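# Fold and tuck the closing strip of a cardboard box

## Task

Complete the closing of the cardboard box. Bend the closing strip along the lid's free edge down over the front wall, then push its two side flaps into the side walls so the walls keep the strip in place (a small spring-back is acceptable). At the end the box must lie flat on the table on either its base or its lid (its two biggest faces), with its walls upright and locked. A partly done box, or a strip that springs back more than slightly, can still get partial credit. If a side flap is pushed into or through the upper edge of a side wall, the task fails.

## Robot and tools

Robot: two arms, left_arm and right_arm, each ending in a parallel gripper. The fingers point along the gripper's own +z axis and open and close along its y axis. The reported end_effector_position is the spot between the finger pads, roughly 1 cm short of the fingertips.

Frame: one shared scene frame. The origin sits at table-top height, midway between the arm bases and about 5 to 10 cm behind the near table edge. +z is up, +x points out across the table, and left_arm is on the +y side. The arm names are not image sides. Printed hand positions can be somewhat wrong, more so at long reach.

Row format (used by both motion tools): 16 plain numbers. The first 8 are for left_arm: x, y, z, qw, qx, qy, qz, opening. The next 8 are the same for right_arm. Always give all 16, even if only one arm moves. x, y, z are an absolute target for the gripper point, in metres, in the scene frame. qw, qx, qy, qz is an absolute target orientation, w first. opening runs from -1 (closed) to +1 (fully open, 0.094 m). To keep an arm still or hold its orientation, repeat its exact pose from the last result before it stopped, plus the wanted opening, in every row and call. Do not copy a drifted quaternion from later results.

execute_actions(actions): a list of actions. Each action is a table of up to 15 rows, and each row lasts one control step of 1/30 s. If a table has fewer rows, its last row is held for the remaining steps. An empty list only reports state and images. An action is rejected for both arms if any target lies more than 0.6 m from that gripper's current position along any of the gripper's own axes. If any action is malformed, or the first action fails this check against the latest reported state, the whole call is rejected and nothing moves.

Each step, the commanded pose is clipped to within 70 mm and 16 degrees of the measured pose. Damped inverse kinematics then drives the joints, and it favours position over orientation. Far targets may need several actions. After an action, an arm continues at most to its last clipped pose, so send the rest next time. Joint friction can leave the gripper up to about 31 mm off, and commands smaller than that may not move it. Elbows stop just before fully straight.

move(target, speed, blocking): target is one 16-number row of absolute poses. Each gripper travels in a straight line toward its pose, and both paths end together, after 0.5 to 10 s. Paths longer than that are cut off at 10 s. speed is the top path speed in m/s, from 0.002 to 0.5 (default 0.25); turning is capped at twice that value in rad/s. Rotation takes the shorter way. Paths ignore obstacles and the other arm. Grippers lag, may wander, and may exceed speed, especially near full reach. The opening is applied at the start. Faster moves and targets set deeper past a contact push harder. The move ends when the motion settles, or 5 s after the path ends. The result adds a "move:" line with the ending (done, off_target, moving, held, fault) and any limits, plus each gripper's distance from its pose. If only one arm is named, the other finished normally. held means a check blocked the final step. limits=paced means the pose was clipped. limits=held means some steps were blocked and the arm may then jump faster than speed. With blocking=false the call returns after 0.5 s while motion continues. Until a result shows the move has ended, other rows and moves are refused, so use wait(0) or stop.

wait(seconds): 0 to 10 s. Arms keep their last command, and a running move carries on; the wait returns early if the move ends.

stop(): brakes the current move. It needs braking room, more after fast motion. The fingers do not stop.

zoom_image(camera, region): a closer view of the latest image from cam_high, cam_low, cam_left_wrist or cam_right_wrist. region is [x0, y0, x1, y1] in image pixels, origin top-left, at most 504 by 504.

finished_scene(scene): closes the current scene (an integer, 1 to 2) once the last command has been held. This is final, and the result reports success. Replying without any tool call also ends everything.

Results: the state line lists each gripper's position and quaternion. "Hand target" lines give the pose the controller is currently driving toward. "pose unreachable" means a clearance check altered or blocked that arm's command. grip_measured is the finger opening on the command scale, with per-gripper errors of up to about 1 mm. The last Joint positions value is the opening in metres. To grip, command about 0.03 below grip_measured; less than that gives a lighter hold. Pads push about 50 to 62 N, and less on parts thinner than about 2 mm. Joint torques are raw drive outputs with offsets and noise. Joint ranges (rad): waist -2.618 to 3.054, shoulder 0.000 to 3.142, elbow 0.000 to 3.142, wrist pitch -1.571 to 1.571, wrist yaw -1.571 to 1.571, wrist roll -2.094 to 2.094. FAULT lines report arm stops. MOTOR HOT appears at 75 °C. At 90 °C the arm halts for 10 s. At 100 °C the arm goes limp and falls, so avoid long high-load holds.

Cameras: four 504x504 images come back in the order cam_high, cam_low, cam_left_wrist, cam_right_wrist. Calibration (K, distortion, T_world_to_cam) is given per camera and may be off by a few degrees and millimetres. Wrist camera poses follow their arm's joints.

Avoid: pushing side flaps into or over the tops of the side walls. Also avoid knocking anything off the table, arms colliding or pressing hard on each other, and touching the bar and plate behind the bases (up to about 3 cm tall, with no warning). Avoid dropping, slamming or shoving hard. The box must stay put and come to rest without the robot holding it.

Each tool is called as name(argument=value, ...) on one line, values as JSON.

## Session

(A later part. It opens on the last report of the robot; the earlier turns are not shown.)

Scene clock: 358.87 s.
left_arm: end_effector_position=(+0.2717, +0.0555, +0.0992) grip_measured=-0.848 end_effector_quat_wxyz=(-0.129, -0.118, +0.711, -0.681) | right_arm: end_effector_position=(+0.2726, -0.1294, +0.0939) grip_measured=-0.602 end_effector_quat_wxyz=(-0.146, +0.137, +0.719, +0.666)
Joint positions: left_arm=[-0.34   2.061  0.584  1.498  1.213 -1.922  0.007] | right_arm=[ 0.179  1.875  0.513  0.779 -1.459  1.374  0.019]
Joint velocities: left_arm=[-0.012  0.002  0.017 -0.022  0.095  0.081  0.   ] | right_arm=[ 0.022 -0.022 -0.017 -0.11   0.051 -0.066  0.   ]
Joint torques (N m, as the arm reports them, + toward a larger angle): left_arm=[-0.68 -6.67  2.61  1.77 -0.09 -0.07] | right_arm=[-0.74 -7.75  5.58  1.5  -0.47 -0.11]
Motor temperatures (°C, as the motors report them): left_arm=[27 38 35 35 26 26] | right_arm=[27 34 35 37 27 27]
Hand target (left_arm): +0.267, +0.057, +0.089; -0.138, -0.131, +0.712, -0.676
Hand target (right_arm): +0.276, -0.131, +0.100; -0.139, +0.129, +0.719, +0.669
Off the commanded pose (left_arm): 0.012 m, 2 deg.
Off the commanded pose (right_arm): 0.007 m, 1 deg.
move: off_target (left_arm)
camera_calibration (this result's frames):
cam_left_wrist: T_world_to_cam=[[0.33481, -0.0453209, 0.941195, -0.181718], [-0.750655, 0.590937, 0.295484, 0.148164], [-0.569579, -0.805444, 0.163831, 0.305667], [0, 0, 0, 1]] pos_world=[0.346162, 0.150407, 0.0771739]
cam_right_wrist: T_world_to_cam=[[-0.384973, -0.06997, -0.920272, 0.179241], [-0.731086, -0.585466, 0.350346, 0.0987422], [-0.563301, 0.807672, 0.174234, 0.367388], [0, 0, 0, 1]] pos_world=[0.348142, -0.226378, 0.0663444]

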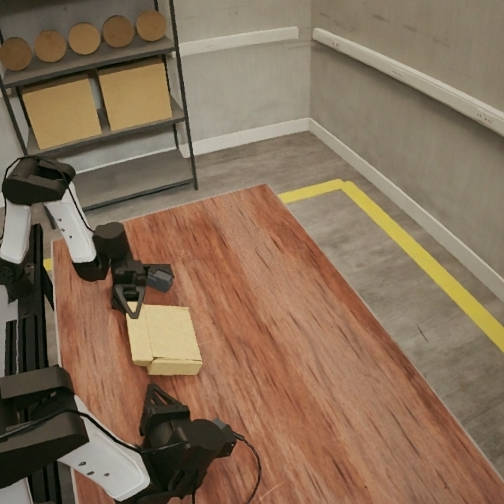

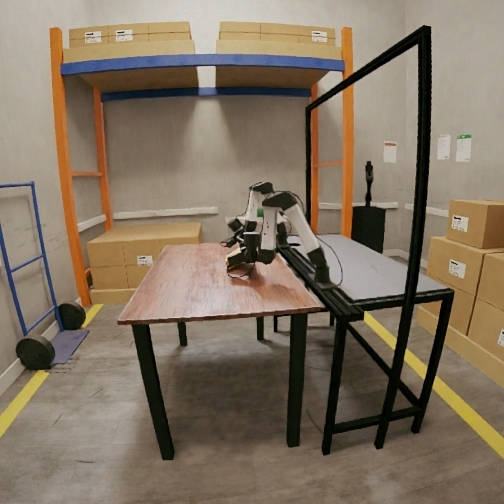

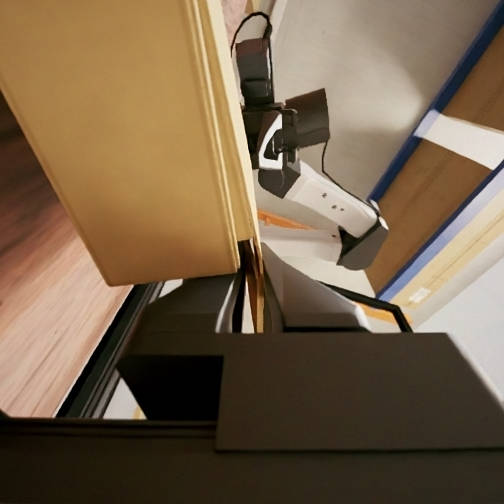

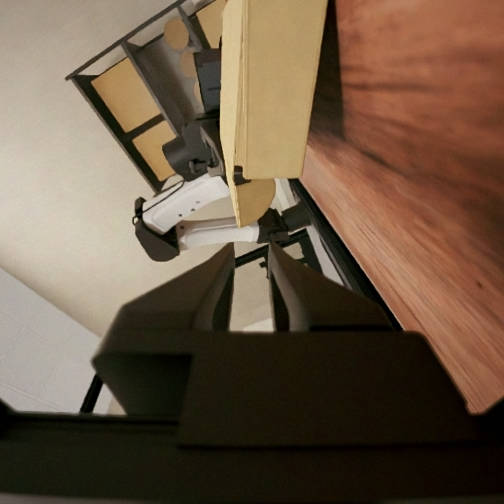

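move(target=[0.262,0.057,0.055,0,0,0.843,-0.537,-0.6, 0.2,-0.13,0.12,0.354,-0.2,0.9,0.07,1], speed=0.08)

move(target=[0.262,0.15,0.08,0,0,0.843,-0.537,-0.4, 0.17,-0.03,0.085,0.643,0,0.766,0,1], speed=0.15)

Scene clock: 372.93 s.
left_arm: end_effector_position=(+0.2596, +0.0595, +0.0510) grip_measured=-0.602 end_effector_quat_wxyz=(-0.026, -0.026, +0.830, -0.557) | right_arm: end_effector_position=(+0.2078, -0.1257, +0.1119) grip_measured=+1.000 end_effector_quat_wxyz=(+0.292, -0.164, +0.929, +0.156)
Joint positions: left_arm=[-0.383  1.815  0.652  0.441  1.041 -0.979  0.019] | right_arm=[ 0.955  1.031  0.602 -0.459  0.15   0.491  0.094]
Joint velocities: left_arm=[-0.002  0.012  0.012 -0.037  0.051  0.022 -0.001] | right_arm=[ 0.017 -0.002 -0.012 -0.125 -0.007  0.037  0.   ]
Joint torques (N m, as the arm reports them, + toward a larger angle): left_arm=[-0.82 -9.87  6.68  1.34  0.17  0.04] | right_arm=[ 0.75 -3.76  9.18  1.56  0.2  -0.02]
Motor temperatures (°C, as the motors report them): left_arm=[27 40 35 36 26 26] | right_arm=[27 33 36 36 27 27]
Hand target (left_arm): +0.264, +0.056, +0.061; -0.014, -0.017, +0.829, -0.559
Hand target (right_arm): +0.208, -0.125, +0.120; +0.301, -0.165, +0.926, +0.159
Off the commanded pose (left_arm): 0.005 m, 5 deg.
Off the commanded pose (right_arm): 0.012 m, 13 deg.
move: off_target (left_arm, right_arm; path cut at 10 s)
camera_calibration (this result's frames):
cam_left_wrist: T_world_to_cam=[[0.062924, -0.378612, 0.923414, -0.0408333], [-0.800586, 0.533305, 0.273216, 0.168418], [-0.595904, -0.756465, -0.269554, 0.335901], [0, 0, 0, 1]] pos_world=[0.337567, 0.148819, 0.0822347]
cam_right_wrist: T_world_to_cam=[[0.404633, -0.893305, -0.195648, -0.177573], [-0.912564, -0.408277, -0.0231919, 0.149038], [-0.0591612, 0.187926, -0.9804, 0.271317], [0, 0, 0, 1]] pos_world=[0.22391, -0.148765, 0.234713]

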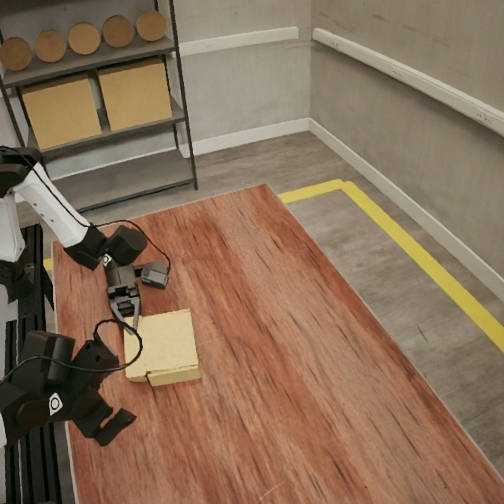

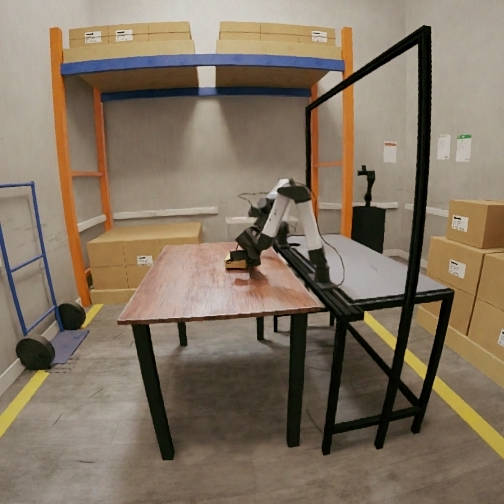

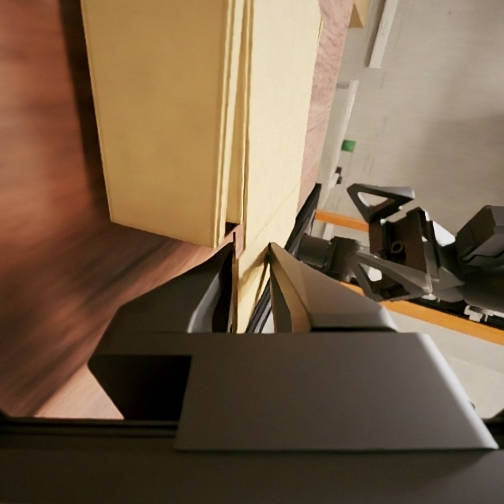

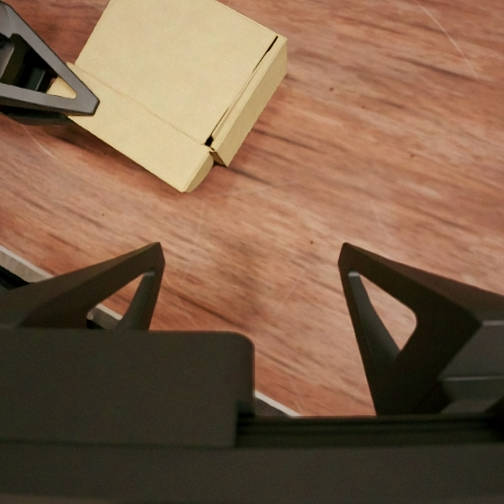

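Scene clock: 376.43 s.
left_arm: end_effector_position=(+0.2574, +0.1473, +0.0700) grip_measured=-0.402 end_effector_quat_wxyz=(-0.009, -0.008, +0.845, -0.535) | right_arm: end_effector_position=(+0.1719, -0.0383, +0.0773) grip_measured=+1.000 end_effector_quat_wxyz=(+0.600, -0.028, +0.799, +0.022)
Joint positions: left_arm=[-0.091  1.679  0.741 -0.327  1.154 -0.338  0.028] | right_arm=[ 1.637  1.842  0.795 -0.283  1.3    1.332  0.094]
Joint velocities: left_arm=[ 0.002 -0.002 -0.012 -0.051  0.022 -0.037  0.001] | right_arm=[ 0.002 -0.002 -0.002 -0.051 -0.007 -0.022  0.   ]
Joint torques (N m, as the arm reports them, + toward a larger angle): left_arm=[ 0.56 -8.52  7.31  0.7   0.56  0.06] | right_arm=[-0.21 -7.9   5.33  0.79  0.51  0.02]
Motor temperatures (°C, as the motors report them): left_arm=[27 40 35 36 26 26] | right_arm=[27 33 36 36 27 27]
Hand target (left_arm): +0.262, +0.149, +0.081; +0.002, -0.002, +0.841, -0.540
Hand target (right_arm): +0.172, -0.039, +0.078; +0.599, -0.029, +0.800, +0.022
Off the commanded pose (left_arm): 0.011 m, 1 deg.
Off the commanded pose (right_arm): 0.011 m, 7 deg.
move: held (right_arm), off_target (left_arm); limits=held; held on 19 of 105 steps (right_arm), including the last (right_arm)
pose unreachable (right arm): on one or more control steps of this call, first in action 0 (counted from 0), this arm could not follow its commanded pose, so it was not sent that pose on those steps. On the call's last step it was still not sent that pose. It may still have moved: this result reports where it is.
cause: the commanded pose would bring two parts of the arm too close to each other (its wrist (the part past joint 4) and its wrist camera, with joints 5 (wrist yaw) and 6 (wrist roll) between them).
camera_calibration (this result's frames):
cam_left_wrist: T_world_to_cam=[[0.0132585, -0.429082, 0.903168, -0.00336491], [-0.80713, 0.528574, 0.262966, 0.117817], [-0.590225, -0.732461, -0.339317, 0.405997], [0, 0, 0, 1]] pos_world=[0.334768, 0.233658, 0.109819]
cam_right_wrist: T_world_to_cam=[[0.0783845, -0.996919, 0.00277278, -0.054992], [-0.788277, -0.0636819, -0.612017, 0.188456], [0.610308, 0.0457869, -0.79084, 0.0836986], [0, 0, 0, 1]] pos_world=[0.101784, -0.0466536, 0.181683]

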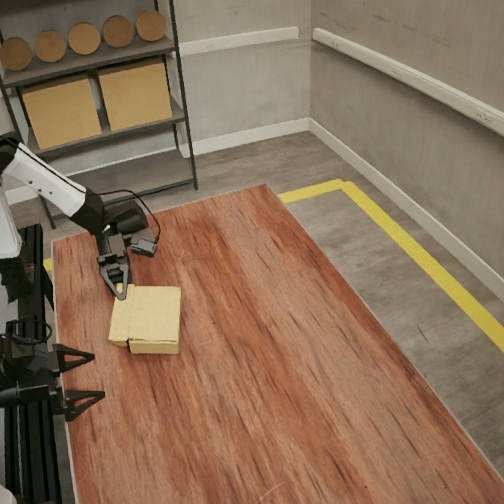

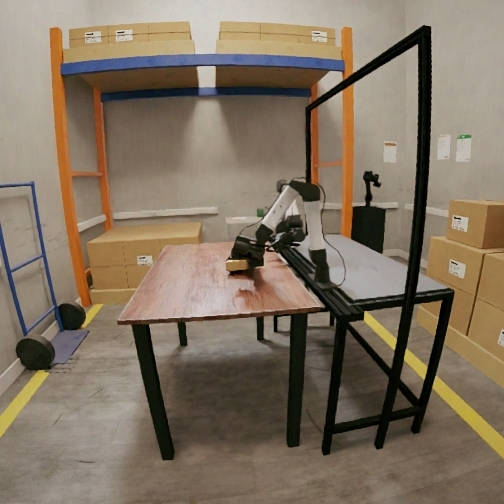

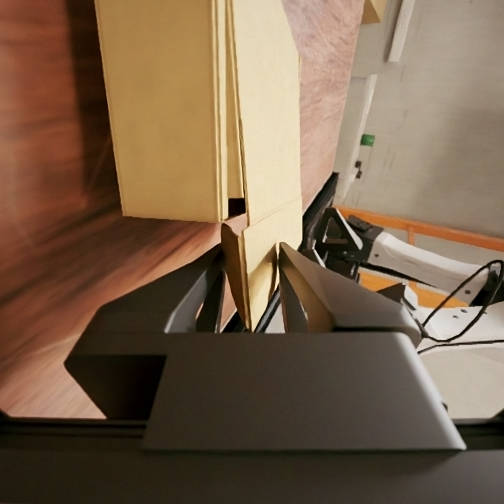

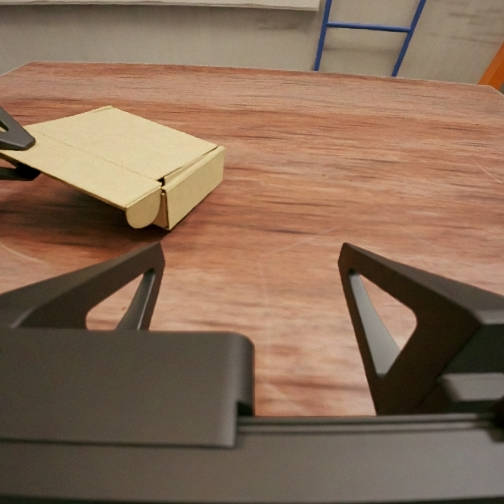

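Dragged it. Lower, open, back out.

move(target=[0.258,0.147,0.045,0,0,0.866,-0.5,0.1, 0.172,-0.038,0.078,0.6,-0.028,0.799,0.022,1], speed=0.05)

move(target=[0.258,0.21,0.05,0,0,0.866,-0.5,0.1, 0.172,-0.038,0.078,0.6,-0.028,0.799,0.022,1], speed=0.08)

Scene clock: 381.53 s.
left_arm: end_effector_position=(+0.2639, +0.1461, +0.0567) grip_measured=+0.098 end_effector_quat_wxyz=(+0.012, +0.007, +0.863, -0.506) | right_arm: end_effector_position=(+0.1719, -0.0383, +0.0773) grip_measured=+1.000 end_effector_quat_wxyz=(+0.600, -0.028, +0.799, +0.022)
Joint positions: left_arm=[-0.114  1.694  0.741 -0.277  1.077 -0.333  0.052] | right_arm=[ 1.637  1.842  0.795 -0.283  1.3    1.332  0.094]
Joint velocities: left_arm=[ 0.002  0.007  0.022  0.007  0.007  0.037 -0.001] | right_arm=[-0.002 -0.002 -0.007 -0.066 -0.022  0.007  0.   ]
Joint torques (N m, as the arm reports them, + toward a larger angle): left_arm=[-0.82 -5.59  4.3   1.02  0.3  -0.03] | right_arm=[-0.18 -7.25  5.46  0.82  0.51  0.01]
Motor temperatures (°C, as the motors report them): left_arm=[27 40 35 35 26 26] | right_arm=[27 33 36 35 27 27]
Hand target (left_arm): +0.257, +0.147, +0.045; +0.000, -0.000, +0.866, -0.500
Hand target (right_arm): +0.172, -0.038, +0.078; +0.600, -0.028, +0.799, +0.022
Off the commanded pose (left_arm): 0.013 m, 2 deg.
Off the commanded pose (right_arm): 0.001 m, 0 deg.
move: off_target (left_arm)
camera_calibration (this result's frames):
cam_left_wrist: T_world_to_cam=[[-0.032491, -0.489431, 0.871436, 0.0307674], [-0.81821, 0.513759, 0.25804, 0.132527], [-0.574001, -0.704634, -0.41715, 0.400568], [0, 0, 0, 1]] pos_world=[0.339361, 0.229225, 0.106088]
cam_right_wrist: T_world_to_cam=[[0.0783845, -0.996919, 0.00277278, -0.054992], [-0.788277, -0.0636819, -0.612017, 0.188456], [0.610308, 0.0457869, -0.79084, 0.0836986], [0, 0, 0, 1]] pos_world=[0.101784, -0.0466536, 0.181683]

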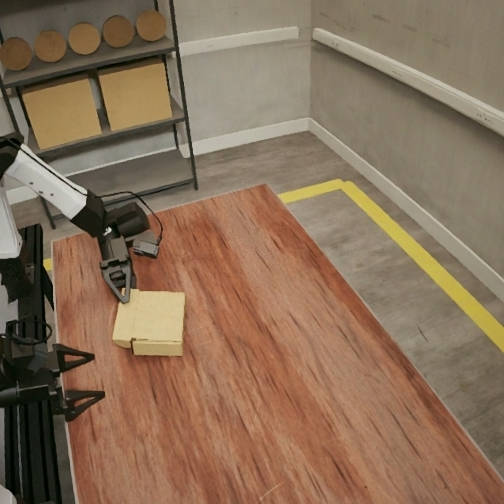

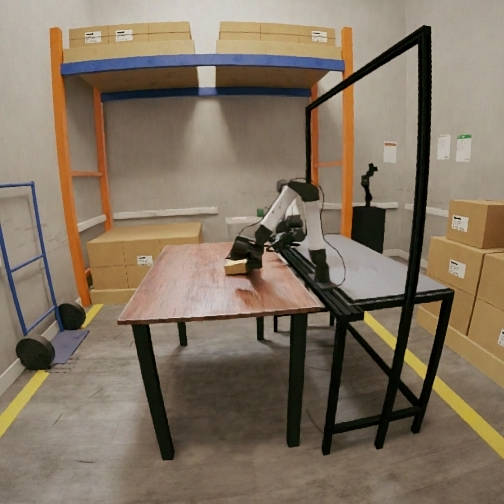

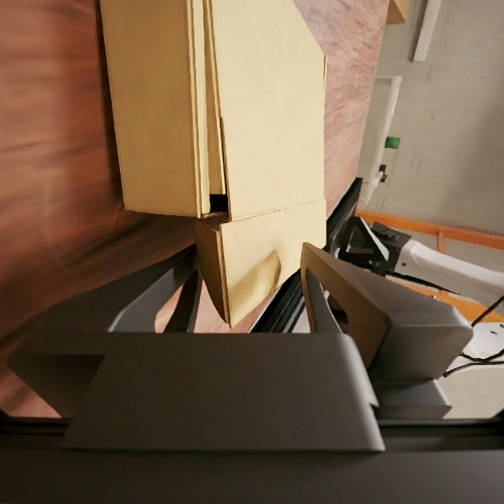

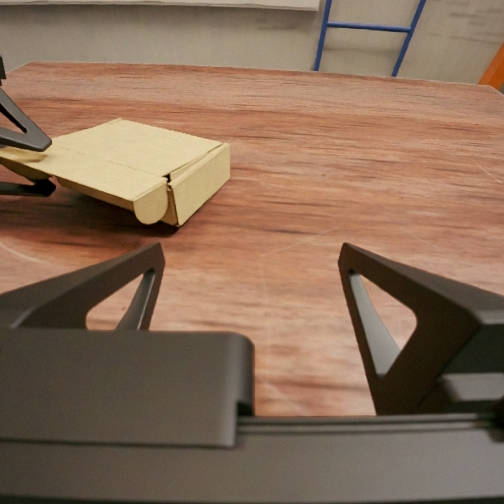

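Scene clock: 382.97 s.
left_arm: end_effector_position=(+0.2554, +0.2065, +0.0522) grip_measured=+0.098 end_effector_quat_wxyz=(+0.009, +0.005, +0.866, -0.500) | right_arm: end_effector_position=(+0.1719, -0.0383, +0.0773) grip_measured=+1.000 end_effector_quat_wxyz=(+0.600, -0.028, +0.799, +0.022)
Joint positions: left_arm=[ 0.11   1.771  0.826 -0.721  1.093  0.149  0.052] | right_arm=[ 1.637  1.842  0.795 -0.283  1.3    1.332  0.094]
Joint velocities: left_arm=[-0.012  0.022  0.002 -0.051  0.066  0.051  0.001] | right_arm=[-0.007 -0.002 -0.007 -0.066 -0.051  0.037  0.   ]
Joint torques (N m, as the arm reports them, + toward a larger angle): left_arm=[ 0.44 -5.46  6.51  0.03  0.46  0.06] | right_arm=[-0.14 -7.36  5.68  0.79  0.57  0.02]
Motor temperatures (°C, as the motors report them): left_arm=[27 40 35 35 26 26] | right_arm=[27 33 36 35 27 27]
Hand target (left_arm): +0.258, +0.209, +0.051; +0.003, -0.002, +0.865, -0.501
Hand target (right_arm): +0.172, -0.038, +0.078; +0.600, -0.028, +0.799, +0.022
Off the commanded pose (left_arm): 0.005 m, 1 deg.
Off the commanded pose (right_arm): 0.001 m, 0 deg.
move: done
camera_calibration (this result's frames):
cam_left_wrist: T_world_to_cam=[[-0.026343, -0.500097, 0.865569, 0.0649076], [-0.816473, 0.510355, 0.270017, 0.0953086], [-0.576782, -0.6996, -0.42176, 0.436207], [0, 0, 0, 1]] pos_world=[0.331123, 0.28899, 0.102058]
cam_right_wrist: T_world_to_cam=[[0.0783845, -0.996919, 0.00277278, -0.054992], [-0.788277, -0.0636819, -0.612017, 0.188456], [0.610308, 0.0457869, -0.79084, 0.0836986], [0, 0, 0, 1]] pos_world=[0.101784, -0.0466536, 0.181683]

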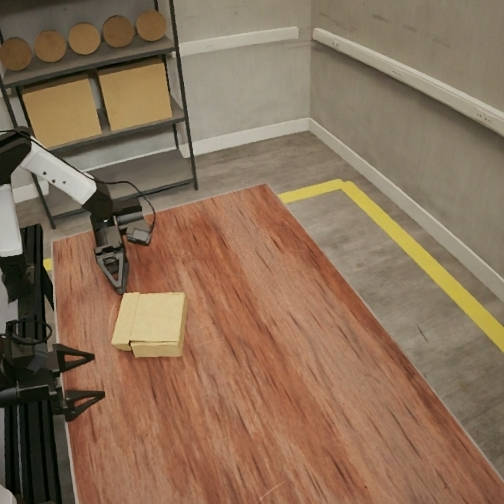

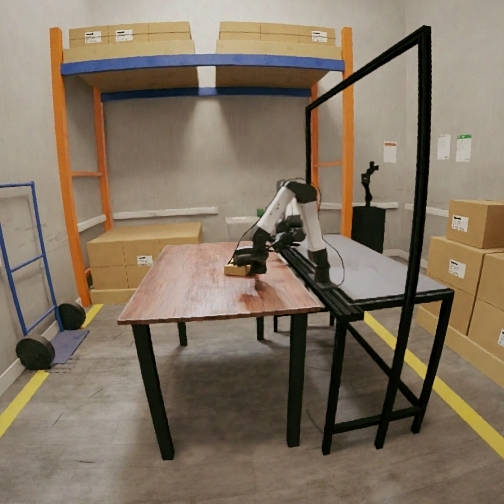

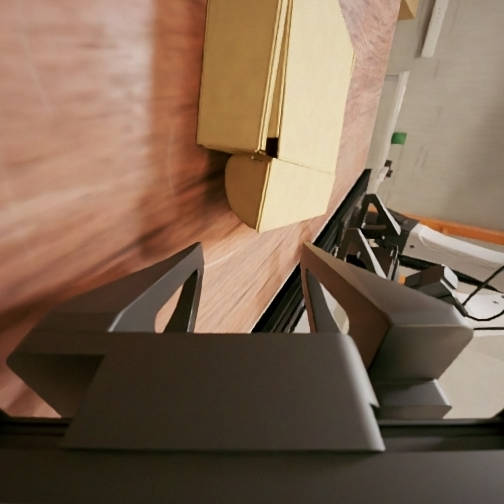

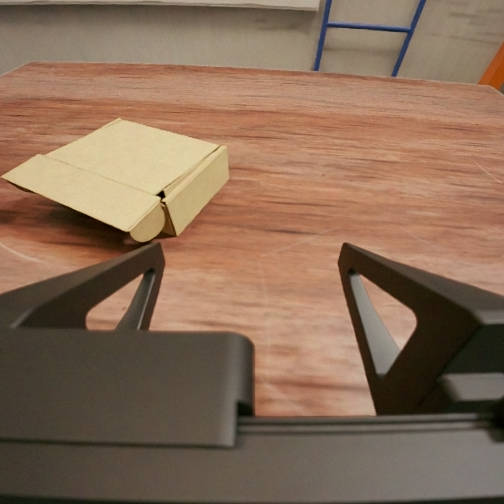

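move(target=[0.25,0.1,0.17,0.321,0.165,0.932,-0.057,1, 0.2,-0.12,0.14,0.183,-0.683,0.683,0.183,-1], speed=0.3)

Scene clock: 389.83 s.
left_arm: end_effector_position=(+0.2529, +0.0992, +0.1673) grip_measured=+1.000 end_effector_quat_wxyz=(+0.324, +0.170, +0.928, -0.062) | right_arm: end_effector_position=(+0.2015, -0.1227, +0.1400) grip_measured=-0.980 end_effector_quat_wxyz=(-0.193, +0.686, -0.680, -0.173)
Joint positions: left_arm=[-0.856  1.297  1.05  -0.676 -0.306 -0.444  0.094] | right_arm=[ 0.646  1.281  0.971 -0.909 -0.411 -0.922  0.001]
Joint velocities: left_arm=[-0.007  0.022 -0.007 -0.051  0.022 -0.022  0.   ] | right_arm=[ 0.002 -0.027  0.007  0.022 -0.037 -0.007 -0.   ]
Joint torques (N m, as the arm reports them, + toward a larger angle): left_arm=[-0.92 -3.64  8.87  1.26 -0.27 -0.21] | right_arm=[-0.66 -3.08  9.59  0.97 -0.33  0.03]
Motor temperatures (°C, as the motors report them): left_arm=[27 39 35 34 26 26] | right_arm=[27 33 36 35 27 27]
Hand target (left_arm): +0.253, +0.099, +0.166; +0.320, +0.170, +0.931, -0.053
Hand target (right_arm): +0.204, -0.122, +0.143; -0.191, +0.686, -0.679, -0.177
Off the commanded pose (left_arm): 0.004 m, 1 deg.
Off the commanded pose (right_arm): 0.003 m, 2 deg.
move: done
camera_calibration (this result's frames):
cam_left_wrist: T_world_to_cam=[[-0.36178, -0.932263, -0.000930442, 0.184194], [-0.931162, 0.361401, -0.0482409, 0.213954], [0.0453095, -0.0165862, -0.998835, 0.279745], [0, 0, 0, 1]] pos_world=[0.253189, 0.099034, 0.289912]
cam_right_wrist: T_world_to_cam=[[0.999599, 0.00823211, 0.0270843, -0.207322], [0.00529909, -0.994284, 0.106633, -0.129915], [0.0278074, -0.106447, -0.993929, 0.246213], [0, 0, 0, 1]] pos_world=[0.201081, -0.101257, 0.264187]

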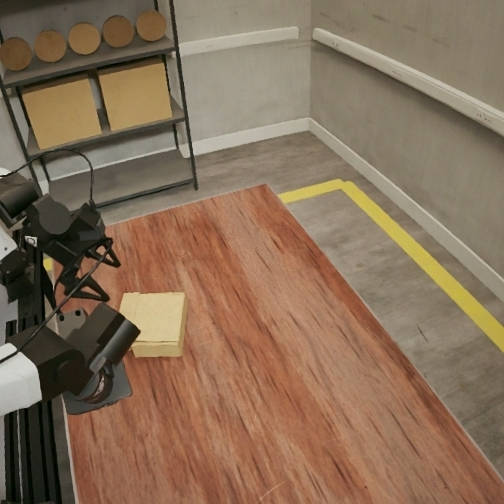

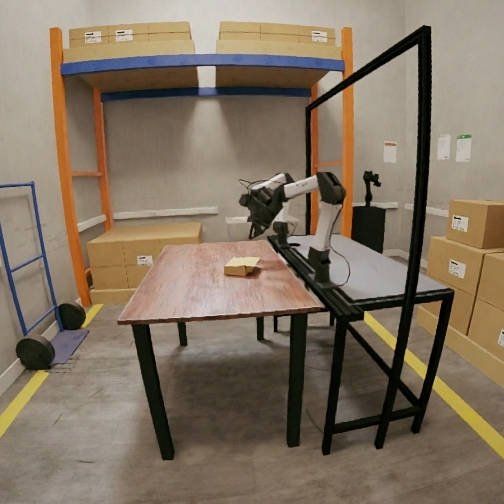

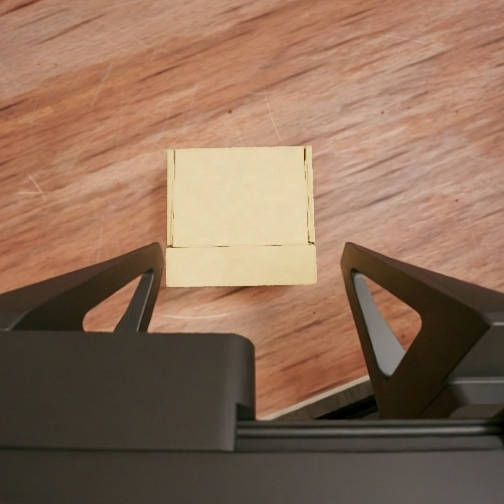

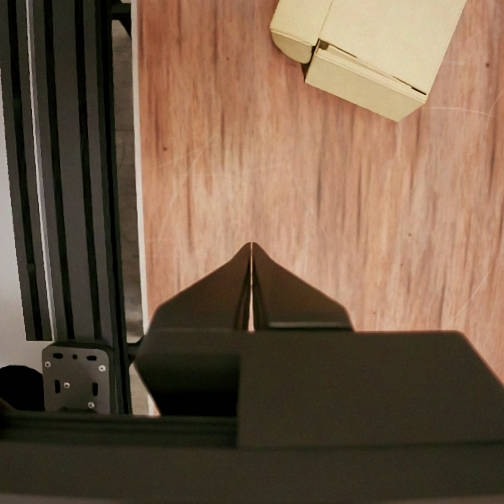

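move(target=[0.2,0.13,0.12,0.321,0.165,0.932,-0.057,1, 0.305,0.05,0.09,0.183,-0.683,0.683,0.183,-1], speed=0.2)

move(target=[0.225,0.12,0.085,0.321,0.165,0.932,-0.057,1, 0.305,0.05,0.045,0.183,-0.683,0.683,0.183,-1], speed=0.04)

Scene clock: 396.87 s.
left_arm: end_effector_position=(+0.2004, +0.1276, +0.1188) grip_measured=+1.000 end_effector_quat_wxyz=(+0.312, +0.169, +0.934, -0.052) | right_arm: end_effector_position=(+0.3054, +0.0466, +0.0885) grip_measured=-0.980 end_effector_quat_wxyz=(-0.187, +0.683, -0.681, -0.187)
Joint positions: left_arm=[-0.978  1.134  0.77  -0.63  -0.376 -0.561  0.094] | right_arm=[ 0.839  2.03   1.583 -0.71  -0.366 -0.722  0.001]
Joint velocities: left_arm=[ 0.002 -0.012 -0.002 -0.051 -0.095 -0.066  0.   ] | right_arm=[-0.027 -0.007  0.012  0.007 -0.007  0.095 -0.   ]
Joint torques (N m, as the arm reports them, + toward a larger angle): left_arm=[-1.01 -5.4   6.34  1.39 -0.32 -0.18] | right_arm=[  0.37 -10.     9.56   1.07  -0.17   0.1 ]
Motor temperatures (°C, as the motors report them): left_arm=[27 38 36 35 26 26] | right_arm=[27 33 38 35 27 27]
Hand target (left_arm): +0.199, +0.130, +0.120; +0.320, +0.165, +0.931, -0.056
Hand target (right_arm): +0.306, +0.050, +0.089; -0.183, +0.682, -0.683, -0.185
Off the commanded pose (left_arm): 0.003 m, 1 deg.
Off the commanded pose (right_arm): 0.004 m, 1 deg.
move: done
camera_calibration (this result's frames):
cam_left_wrist: T_world_to_cam=[[-0.353603, -0.935287, -0.0142344, 0.192012], [-0.935127, 0.353825, -0.01857, 0.150725], [0.0224048, 0.00674454, -0.999726, 0.235805], [0, 0, 0, 1]] pos_world=[0.20356, 0.124665, 0.241273]
cam_right_wrist: T_world_to_cam=[[0.999936, 0.011168, -0.0017259, -0.308911], [0.0112809, -0.995492, 0.0941763, 0.0427168], [-0.000666357, -0.0941898, -0.995554, 0.218351], [0, 0, 0, 1]] pos_world=[0.308555, 0.0665406, 0.212824]

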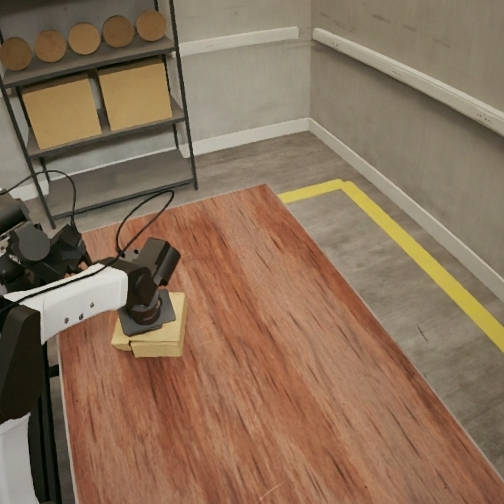

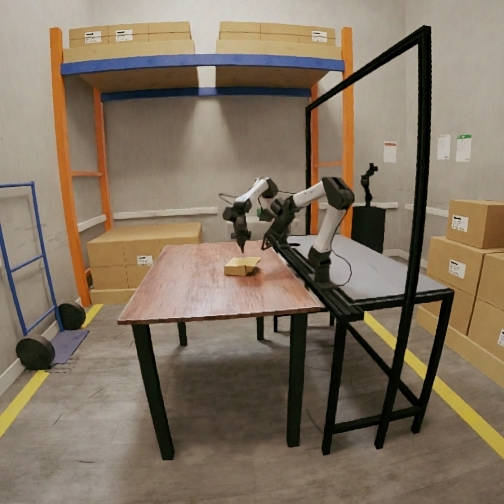

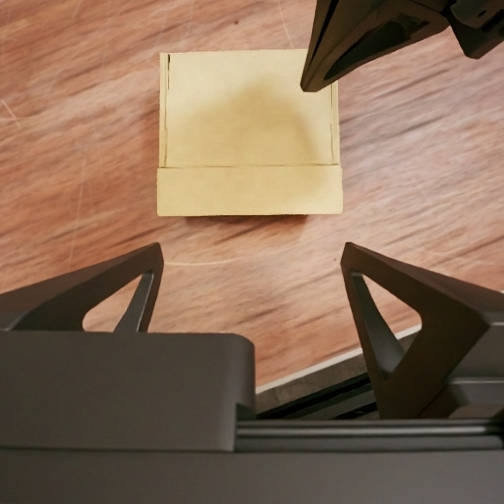

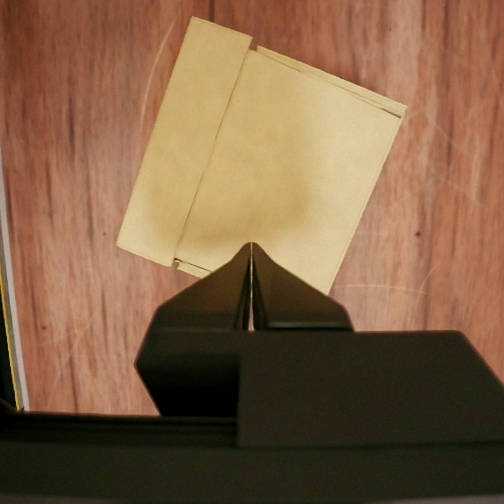

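Scene clock: 398.43 s.
left_arm: end_effector_position=(+0.2258, +0.1171, +0.0966) grip_measured=+1.000 end_effector_quat_wxyz=(+0.332, +0.161, +0.927, -0.066) | right_arm: end_effector_position=(+0.3136, +0.0539, +0.0630) grip_measured=-0.980 end_effector_quat_wxyz=(-0.204, +0.683, -0.677, -0.185)
Joint positions: left_arm=[-0.914  1.22   0.702 -0.404 -0.35  -0.504  0.094] | right_arm=[ 0.839  2.072  1.53  -0.581 -0.361 -0.721  0.001]
Joint velocities: left_arm=[-0.017  0.002 -0.002  0.095 -0.051 -0.022  0.   ] | right_arm=[-0.007 -0.002  0.012 -0.037  0.022 -0.022  0.   ]
Joint torques (N m, as the arm reports them, + toward a larger angle): left_arm=[ 0.34 -2.76  6.23  1.48 -0.08 -0.07] | right_arm=[ 0.67 -9.8   5.42  1.34 -0.19  0.11]
Motor temperatures (°C, as the motors report them): left_arm=[27 37 36 35 26 26] | right_arm=[27 33 38 35 27 27]
Hand target (left_arm): +0.224, +0.121, +0.085; +0.321, +0.165, +0.931, -0.058
Hand target (right_arm): +0.305, +0.050, +0.045; -0.183, +0.683, -0.683, -0.183
Off the commanded pose (left_arm): 0.012 m, 2 deg.
Off the commanded pose (right_arm): 0.020 m, 2 deg.
move: off_target (left_arm, right_arm)
camera_calibration (this result's frames):
cam_left_wrist: T_world_to_cam=[[-0.348961, -0.937101, 0.00827892, 0.187828], [-0.935314, 0.347717, -0.0654247, 0.183043], [0.0584308, -0.030574, -0.997823, 0.209258], [0, 0, 0, 1]] pos_world=[0.22452, 0.118764, 0.219223]
cam_right_wrist: T_world_to_cam=[[0.999636, 0.00820948, 0.0257082, -0.318653], [0.00631128, -0.997307, 0.0730657, 0.0552219], [0.0262388, -0.0728768, -0.996996, 0.184227], [0, 0, 0, 1]] pos_world=[0.313354, 0.071115, 0.187831]

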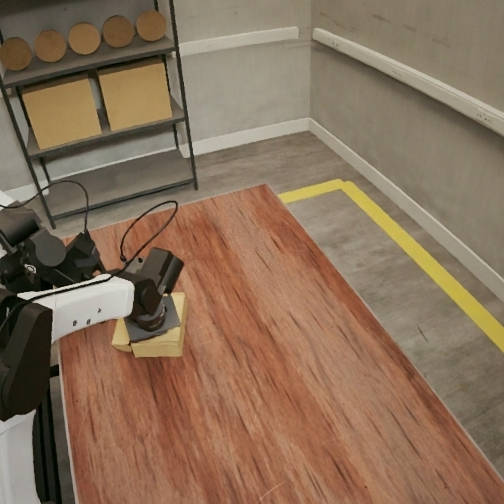

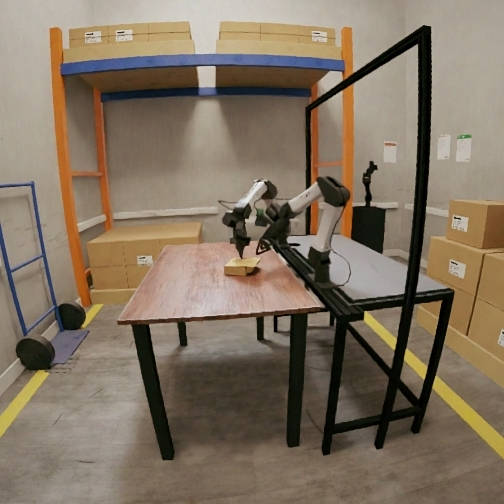

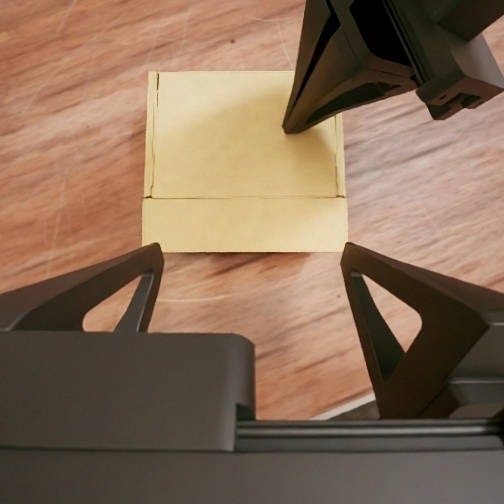

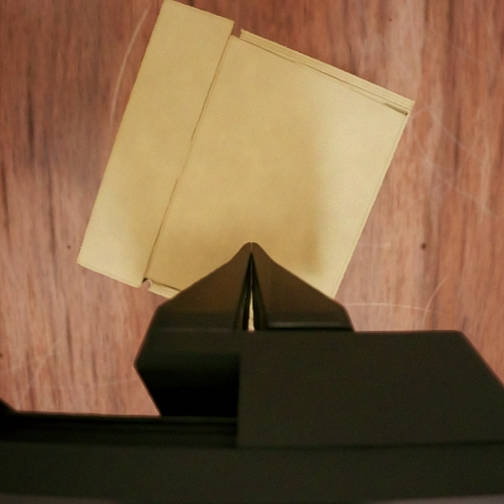

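move(target=[0.24,0.116,0.065,0.455,0.154,0.874,-0.08,1, 0.305,0.05,0.032,0.183,-0.683,0.683,0.183,-1], speed=0.05)

zoom_image(camera="cam_high", region=[90,290,200,370])

zoom_image(camera="cam_low", region=[215,240,275,285])

Scene clock: 406.50 s.
left_arm: end_effector_position=(+0.2429, +0.1128, +0.0763) grip_measured=+1.000 end_effector_quat_wxyz=(+0.461, +0.148, +0.870, -0.094) | right_arm: end_effector_position=(+0.3169, +0.0571, +0.0585) grip_measured=-0.980 end_effector_quat_wxyz=(-0.214, +0.682, -0.674, -0.185)
Joint positions: left_arm=[-0.95   1.26   0.41   0.203 -0.497 -0.421  0.094] | right_arm=[ 0.839  2.08   1.514 -0.534 -0.361 -0.721  0.001]
Joint velocities: left_arm=[-0.002 -0.007 -0.002 -0.022 -0.007 -0.022  0.   ] | right_arm=[ 0.007  0.002 -0.007 -0.022  0.022  0.066 -0.   ]
Joint torques (N m, as the arm reports them, + toward a larger angle): left_arm=[-1.02 -2.49  5.61  1.82 -0.32 -0.05] | right_arm=[ 0.77 -9.32  4.7   1.38 -0.15  0.11]
Motor temperatures (°C, as the motors report them): left_arm=[27 36 36 36 26 26] | right_arm=[27 35 37 35 27 27]
Hand target (left_arm): +0.239, +0.117, +0.066; +0.455, +0.156, +0.873, -0.080
Hand target (right_arm): +0.305, +0.050, +0.033; -0.183, +0.683, -0.683, -0.183
Off the commanded pose (left_arm): 0.012 m, 2 deg.
Off the commanded pose (right_arm): 0.030 m, 4 deg.
move: off_target (left_arm, right_arm)
camera_calibration (this result's frames):
cam_left_wrist: T_world_to_cam=[[-0.348309, -0.937202, 0.0182577, 0.189034], [-0.881595, 0.3209, -0.346142, 0.210583], [0.318546, -0.13666, -0.938005, 0.132083], [0, 0, 0, 1]] pos_world=[0.209417, 0.127637, 0.193334]
cam_right_wrist: T_world_to_cam=[[0.999097, 0.00753013, 0.0418259, -0.322561], [0.00512292, -0.99834, 0.0573649, 0.0601502], [0.0421884, -0.0570988, -0.997477, 0.173924], [0, 0, 0, 1]] pos_world=[0.314624, 0.0724101, 0.183526]

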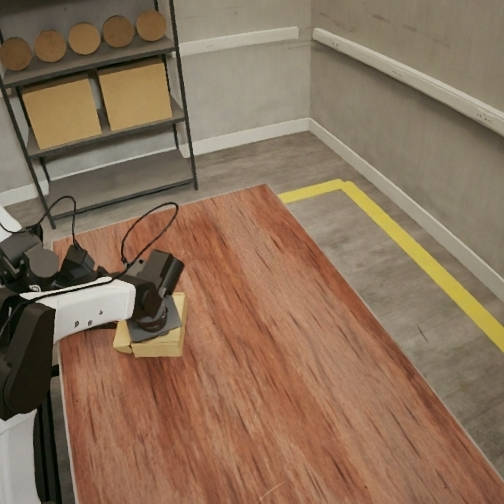

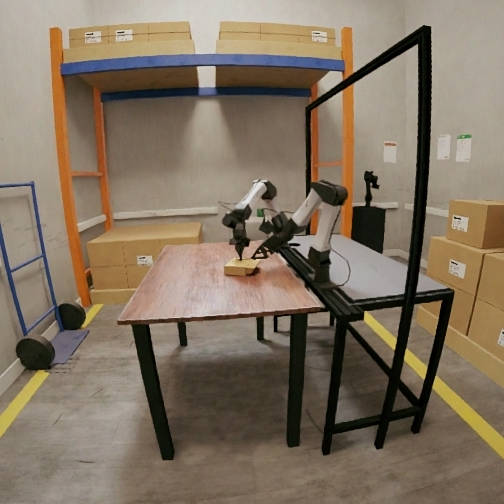

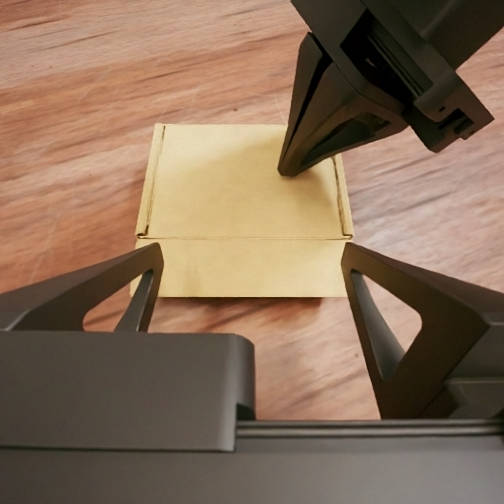

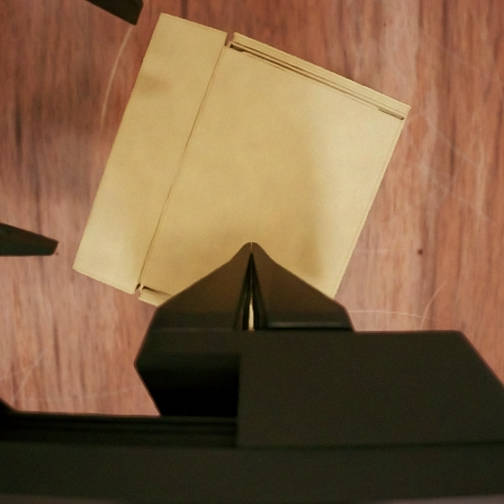

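Region (90, 290, 200, 370) of cam_high's 504x504 image, scaled by 4.582, with more detail than that image has; it fills the top 367 rows of this view, and the rest is white.

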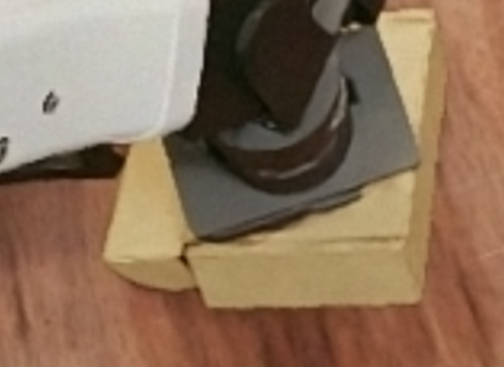

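Region (215, 240, 275, 285) of cam_low's 504x504 image, scaled by 8.400, with more detail than that image has; it fills the top 378 rows of this view, and the rest is white.

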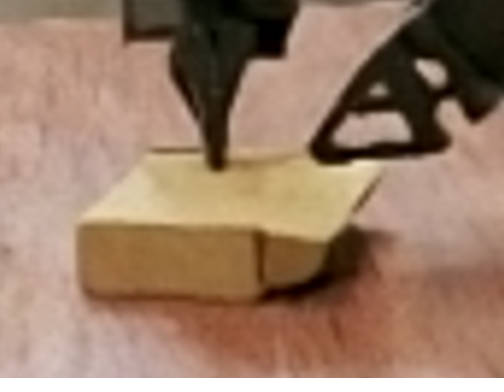

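Both flaps about 90°. Press the strip down gently.

move(target=[0.24,0.116,0.035,0.455,0.154,0.874,-0.08,1, 0.305,0.05,0.032,0.183,-0.683,0.683,0.183,-1], speed=0.02)

zoom_image(camera="cam_high", region=[90,290,200,370])

zoom_image(camera="cam_low", region=[215,240,275,285])

Scene clock: 412.43 s.
left_arm: end_effector_position=(+0.2435, +0.1114, +0.0460) grip_measured=+1.000 end_effector_quat_wxyz=(+0.461, +0.150, +0.870, -0.091) | right_arm: end_effector_position=(+0.3169, +0.0571, +0.0585) grip_measured=-0.980 end_effector_quat_wxyz=(-0.214, +0.682, -0.674, -0.185)
Joint positions: left_arm=[-0.955  1.405  0.351  0.402 -0.503 -0.421  0.094] | right_arm=[ 0.839  2.08   1.514 -0.534 -0.361 -0.72   0.001]
Joint velocities: left_arm=[-0.012 -0.007  0.002  0.051 -0.037  0.051  0.   ] | right_arm=[-0.007  0.002  0.002 -0.051 -0.037 -0.007  0.001]
Joint torques (N m, as the arm reports them, + toward a larger angle): left_arm=[-1.02 -2.96  4.76  1.76 -0.29 -0.12] | right_arm=[ 0.6  -9.32  4.93  1.41 -0.13  0.14]
Motor temperatures (°C, as the motors report them): left_arm=[27 35 36 37 26 26] | right_arm=[27 36 37 35 27 27]
Hand target (left_arm): +0.239, +0.117, +0.036; +0.455, +0.154, +0.874, -0.080
Hand target (right_arm): +0.305, +0.050, +0.033; -0.183, +0.683, -0.683, -0.183
Off the commanded pose (left_arm): 0.012 m, 2 deg.
Off the commanded pose (right_arm): 0.030 m, 4 deg.
move: off_target (left_arm, right_arm)
camera_calibration (this result's frames):
cam_left_wrist: T_world_to_cam=[[-0.348106, -0.937378, 0.012051, 0.188765], [-0.881352, 0.322866, -0.344929, 0.200808], [0.319438, -0.130693, -0.938551, 0.102393], [0, 0, 0, 1]] pos_world=[0.209985, 0.125492, 0.16309]
cam_right_wrist: T_world_to_cam=[[0.999108, 0.00720937, 0.0416197, -0.322534], [0.00481484, -0.998343, 0.0573497, 0.0602488], [0.0419642, -0.0570981, -0.997486, 0.173995], [0, 0, 0, 1]] pos_world=[0.314655, 0.072409, 0.183526]

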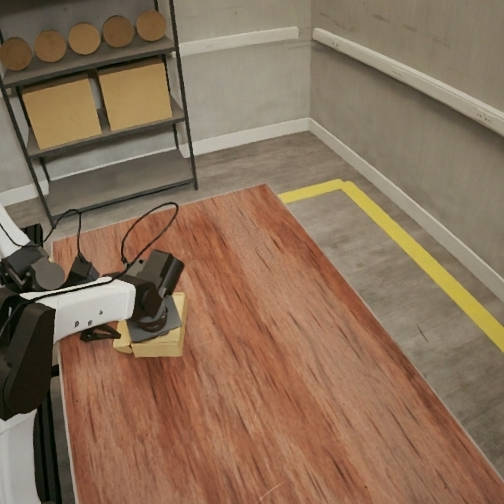

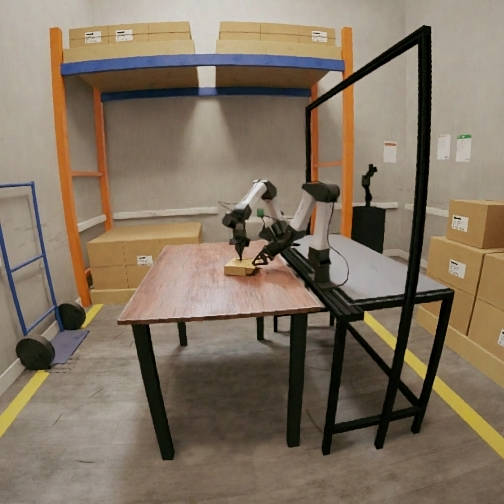

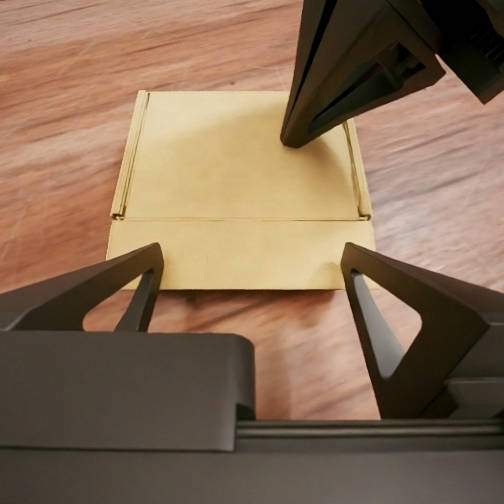

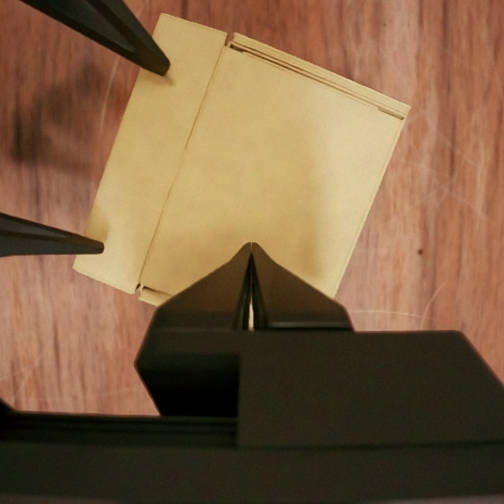

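Region (90, 290, 200, 370) of cam_high's 504x504 image, scaled by 4.582, with more detail than that image has; it fills the top 367 rows of this view, and the rest is white.

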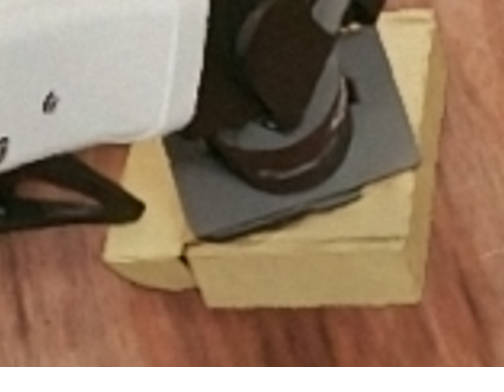

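Region (215, 240, 275, 285) of cam_low's 504x504 image, scaled by 8.400, with more detail than that image has; it fills the top 378 rows of this view, and the rest is white.

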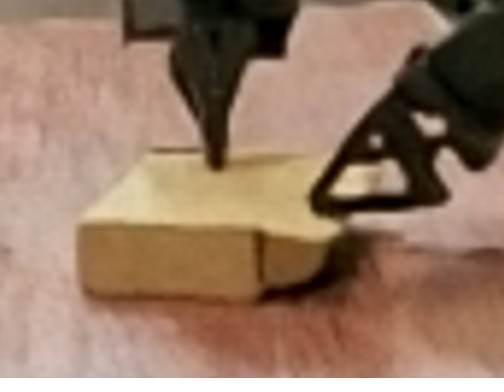

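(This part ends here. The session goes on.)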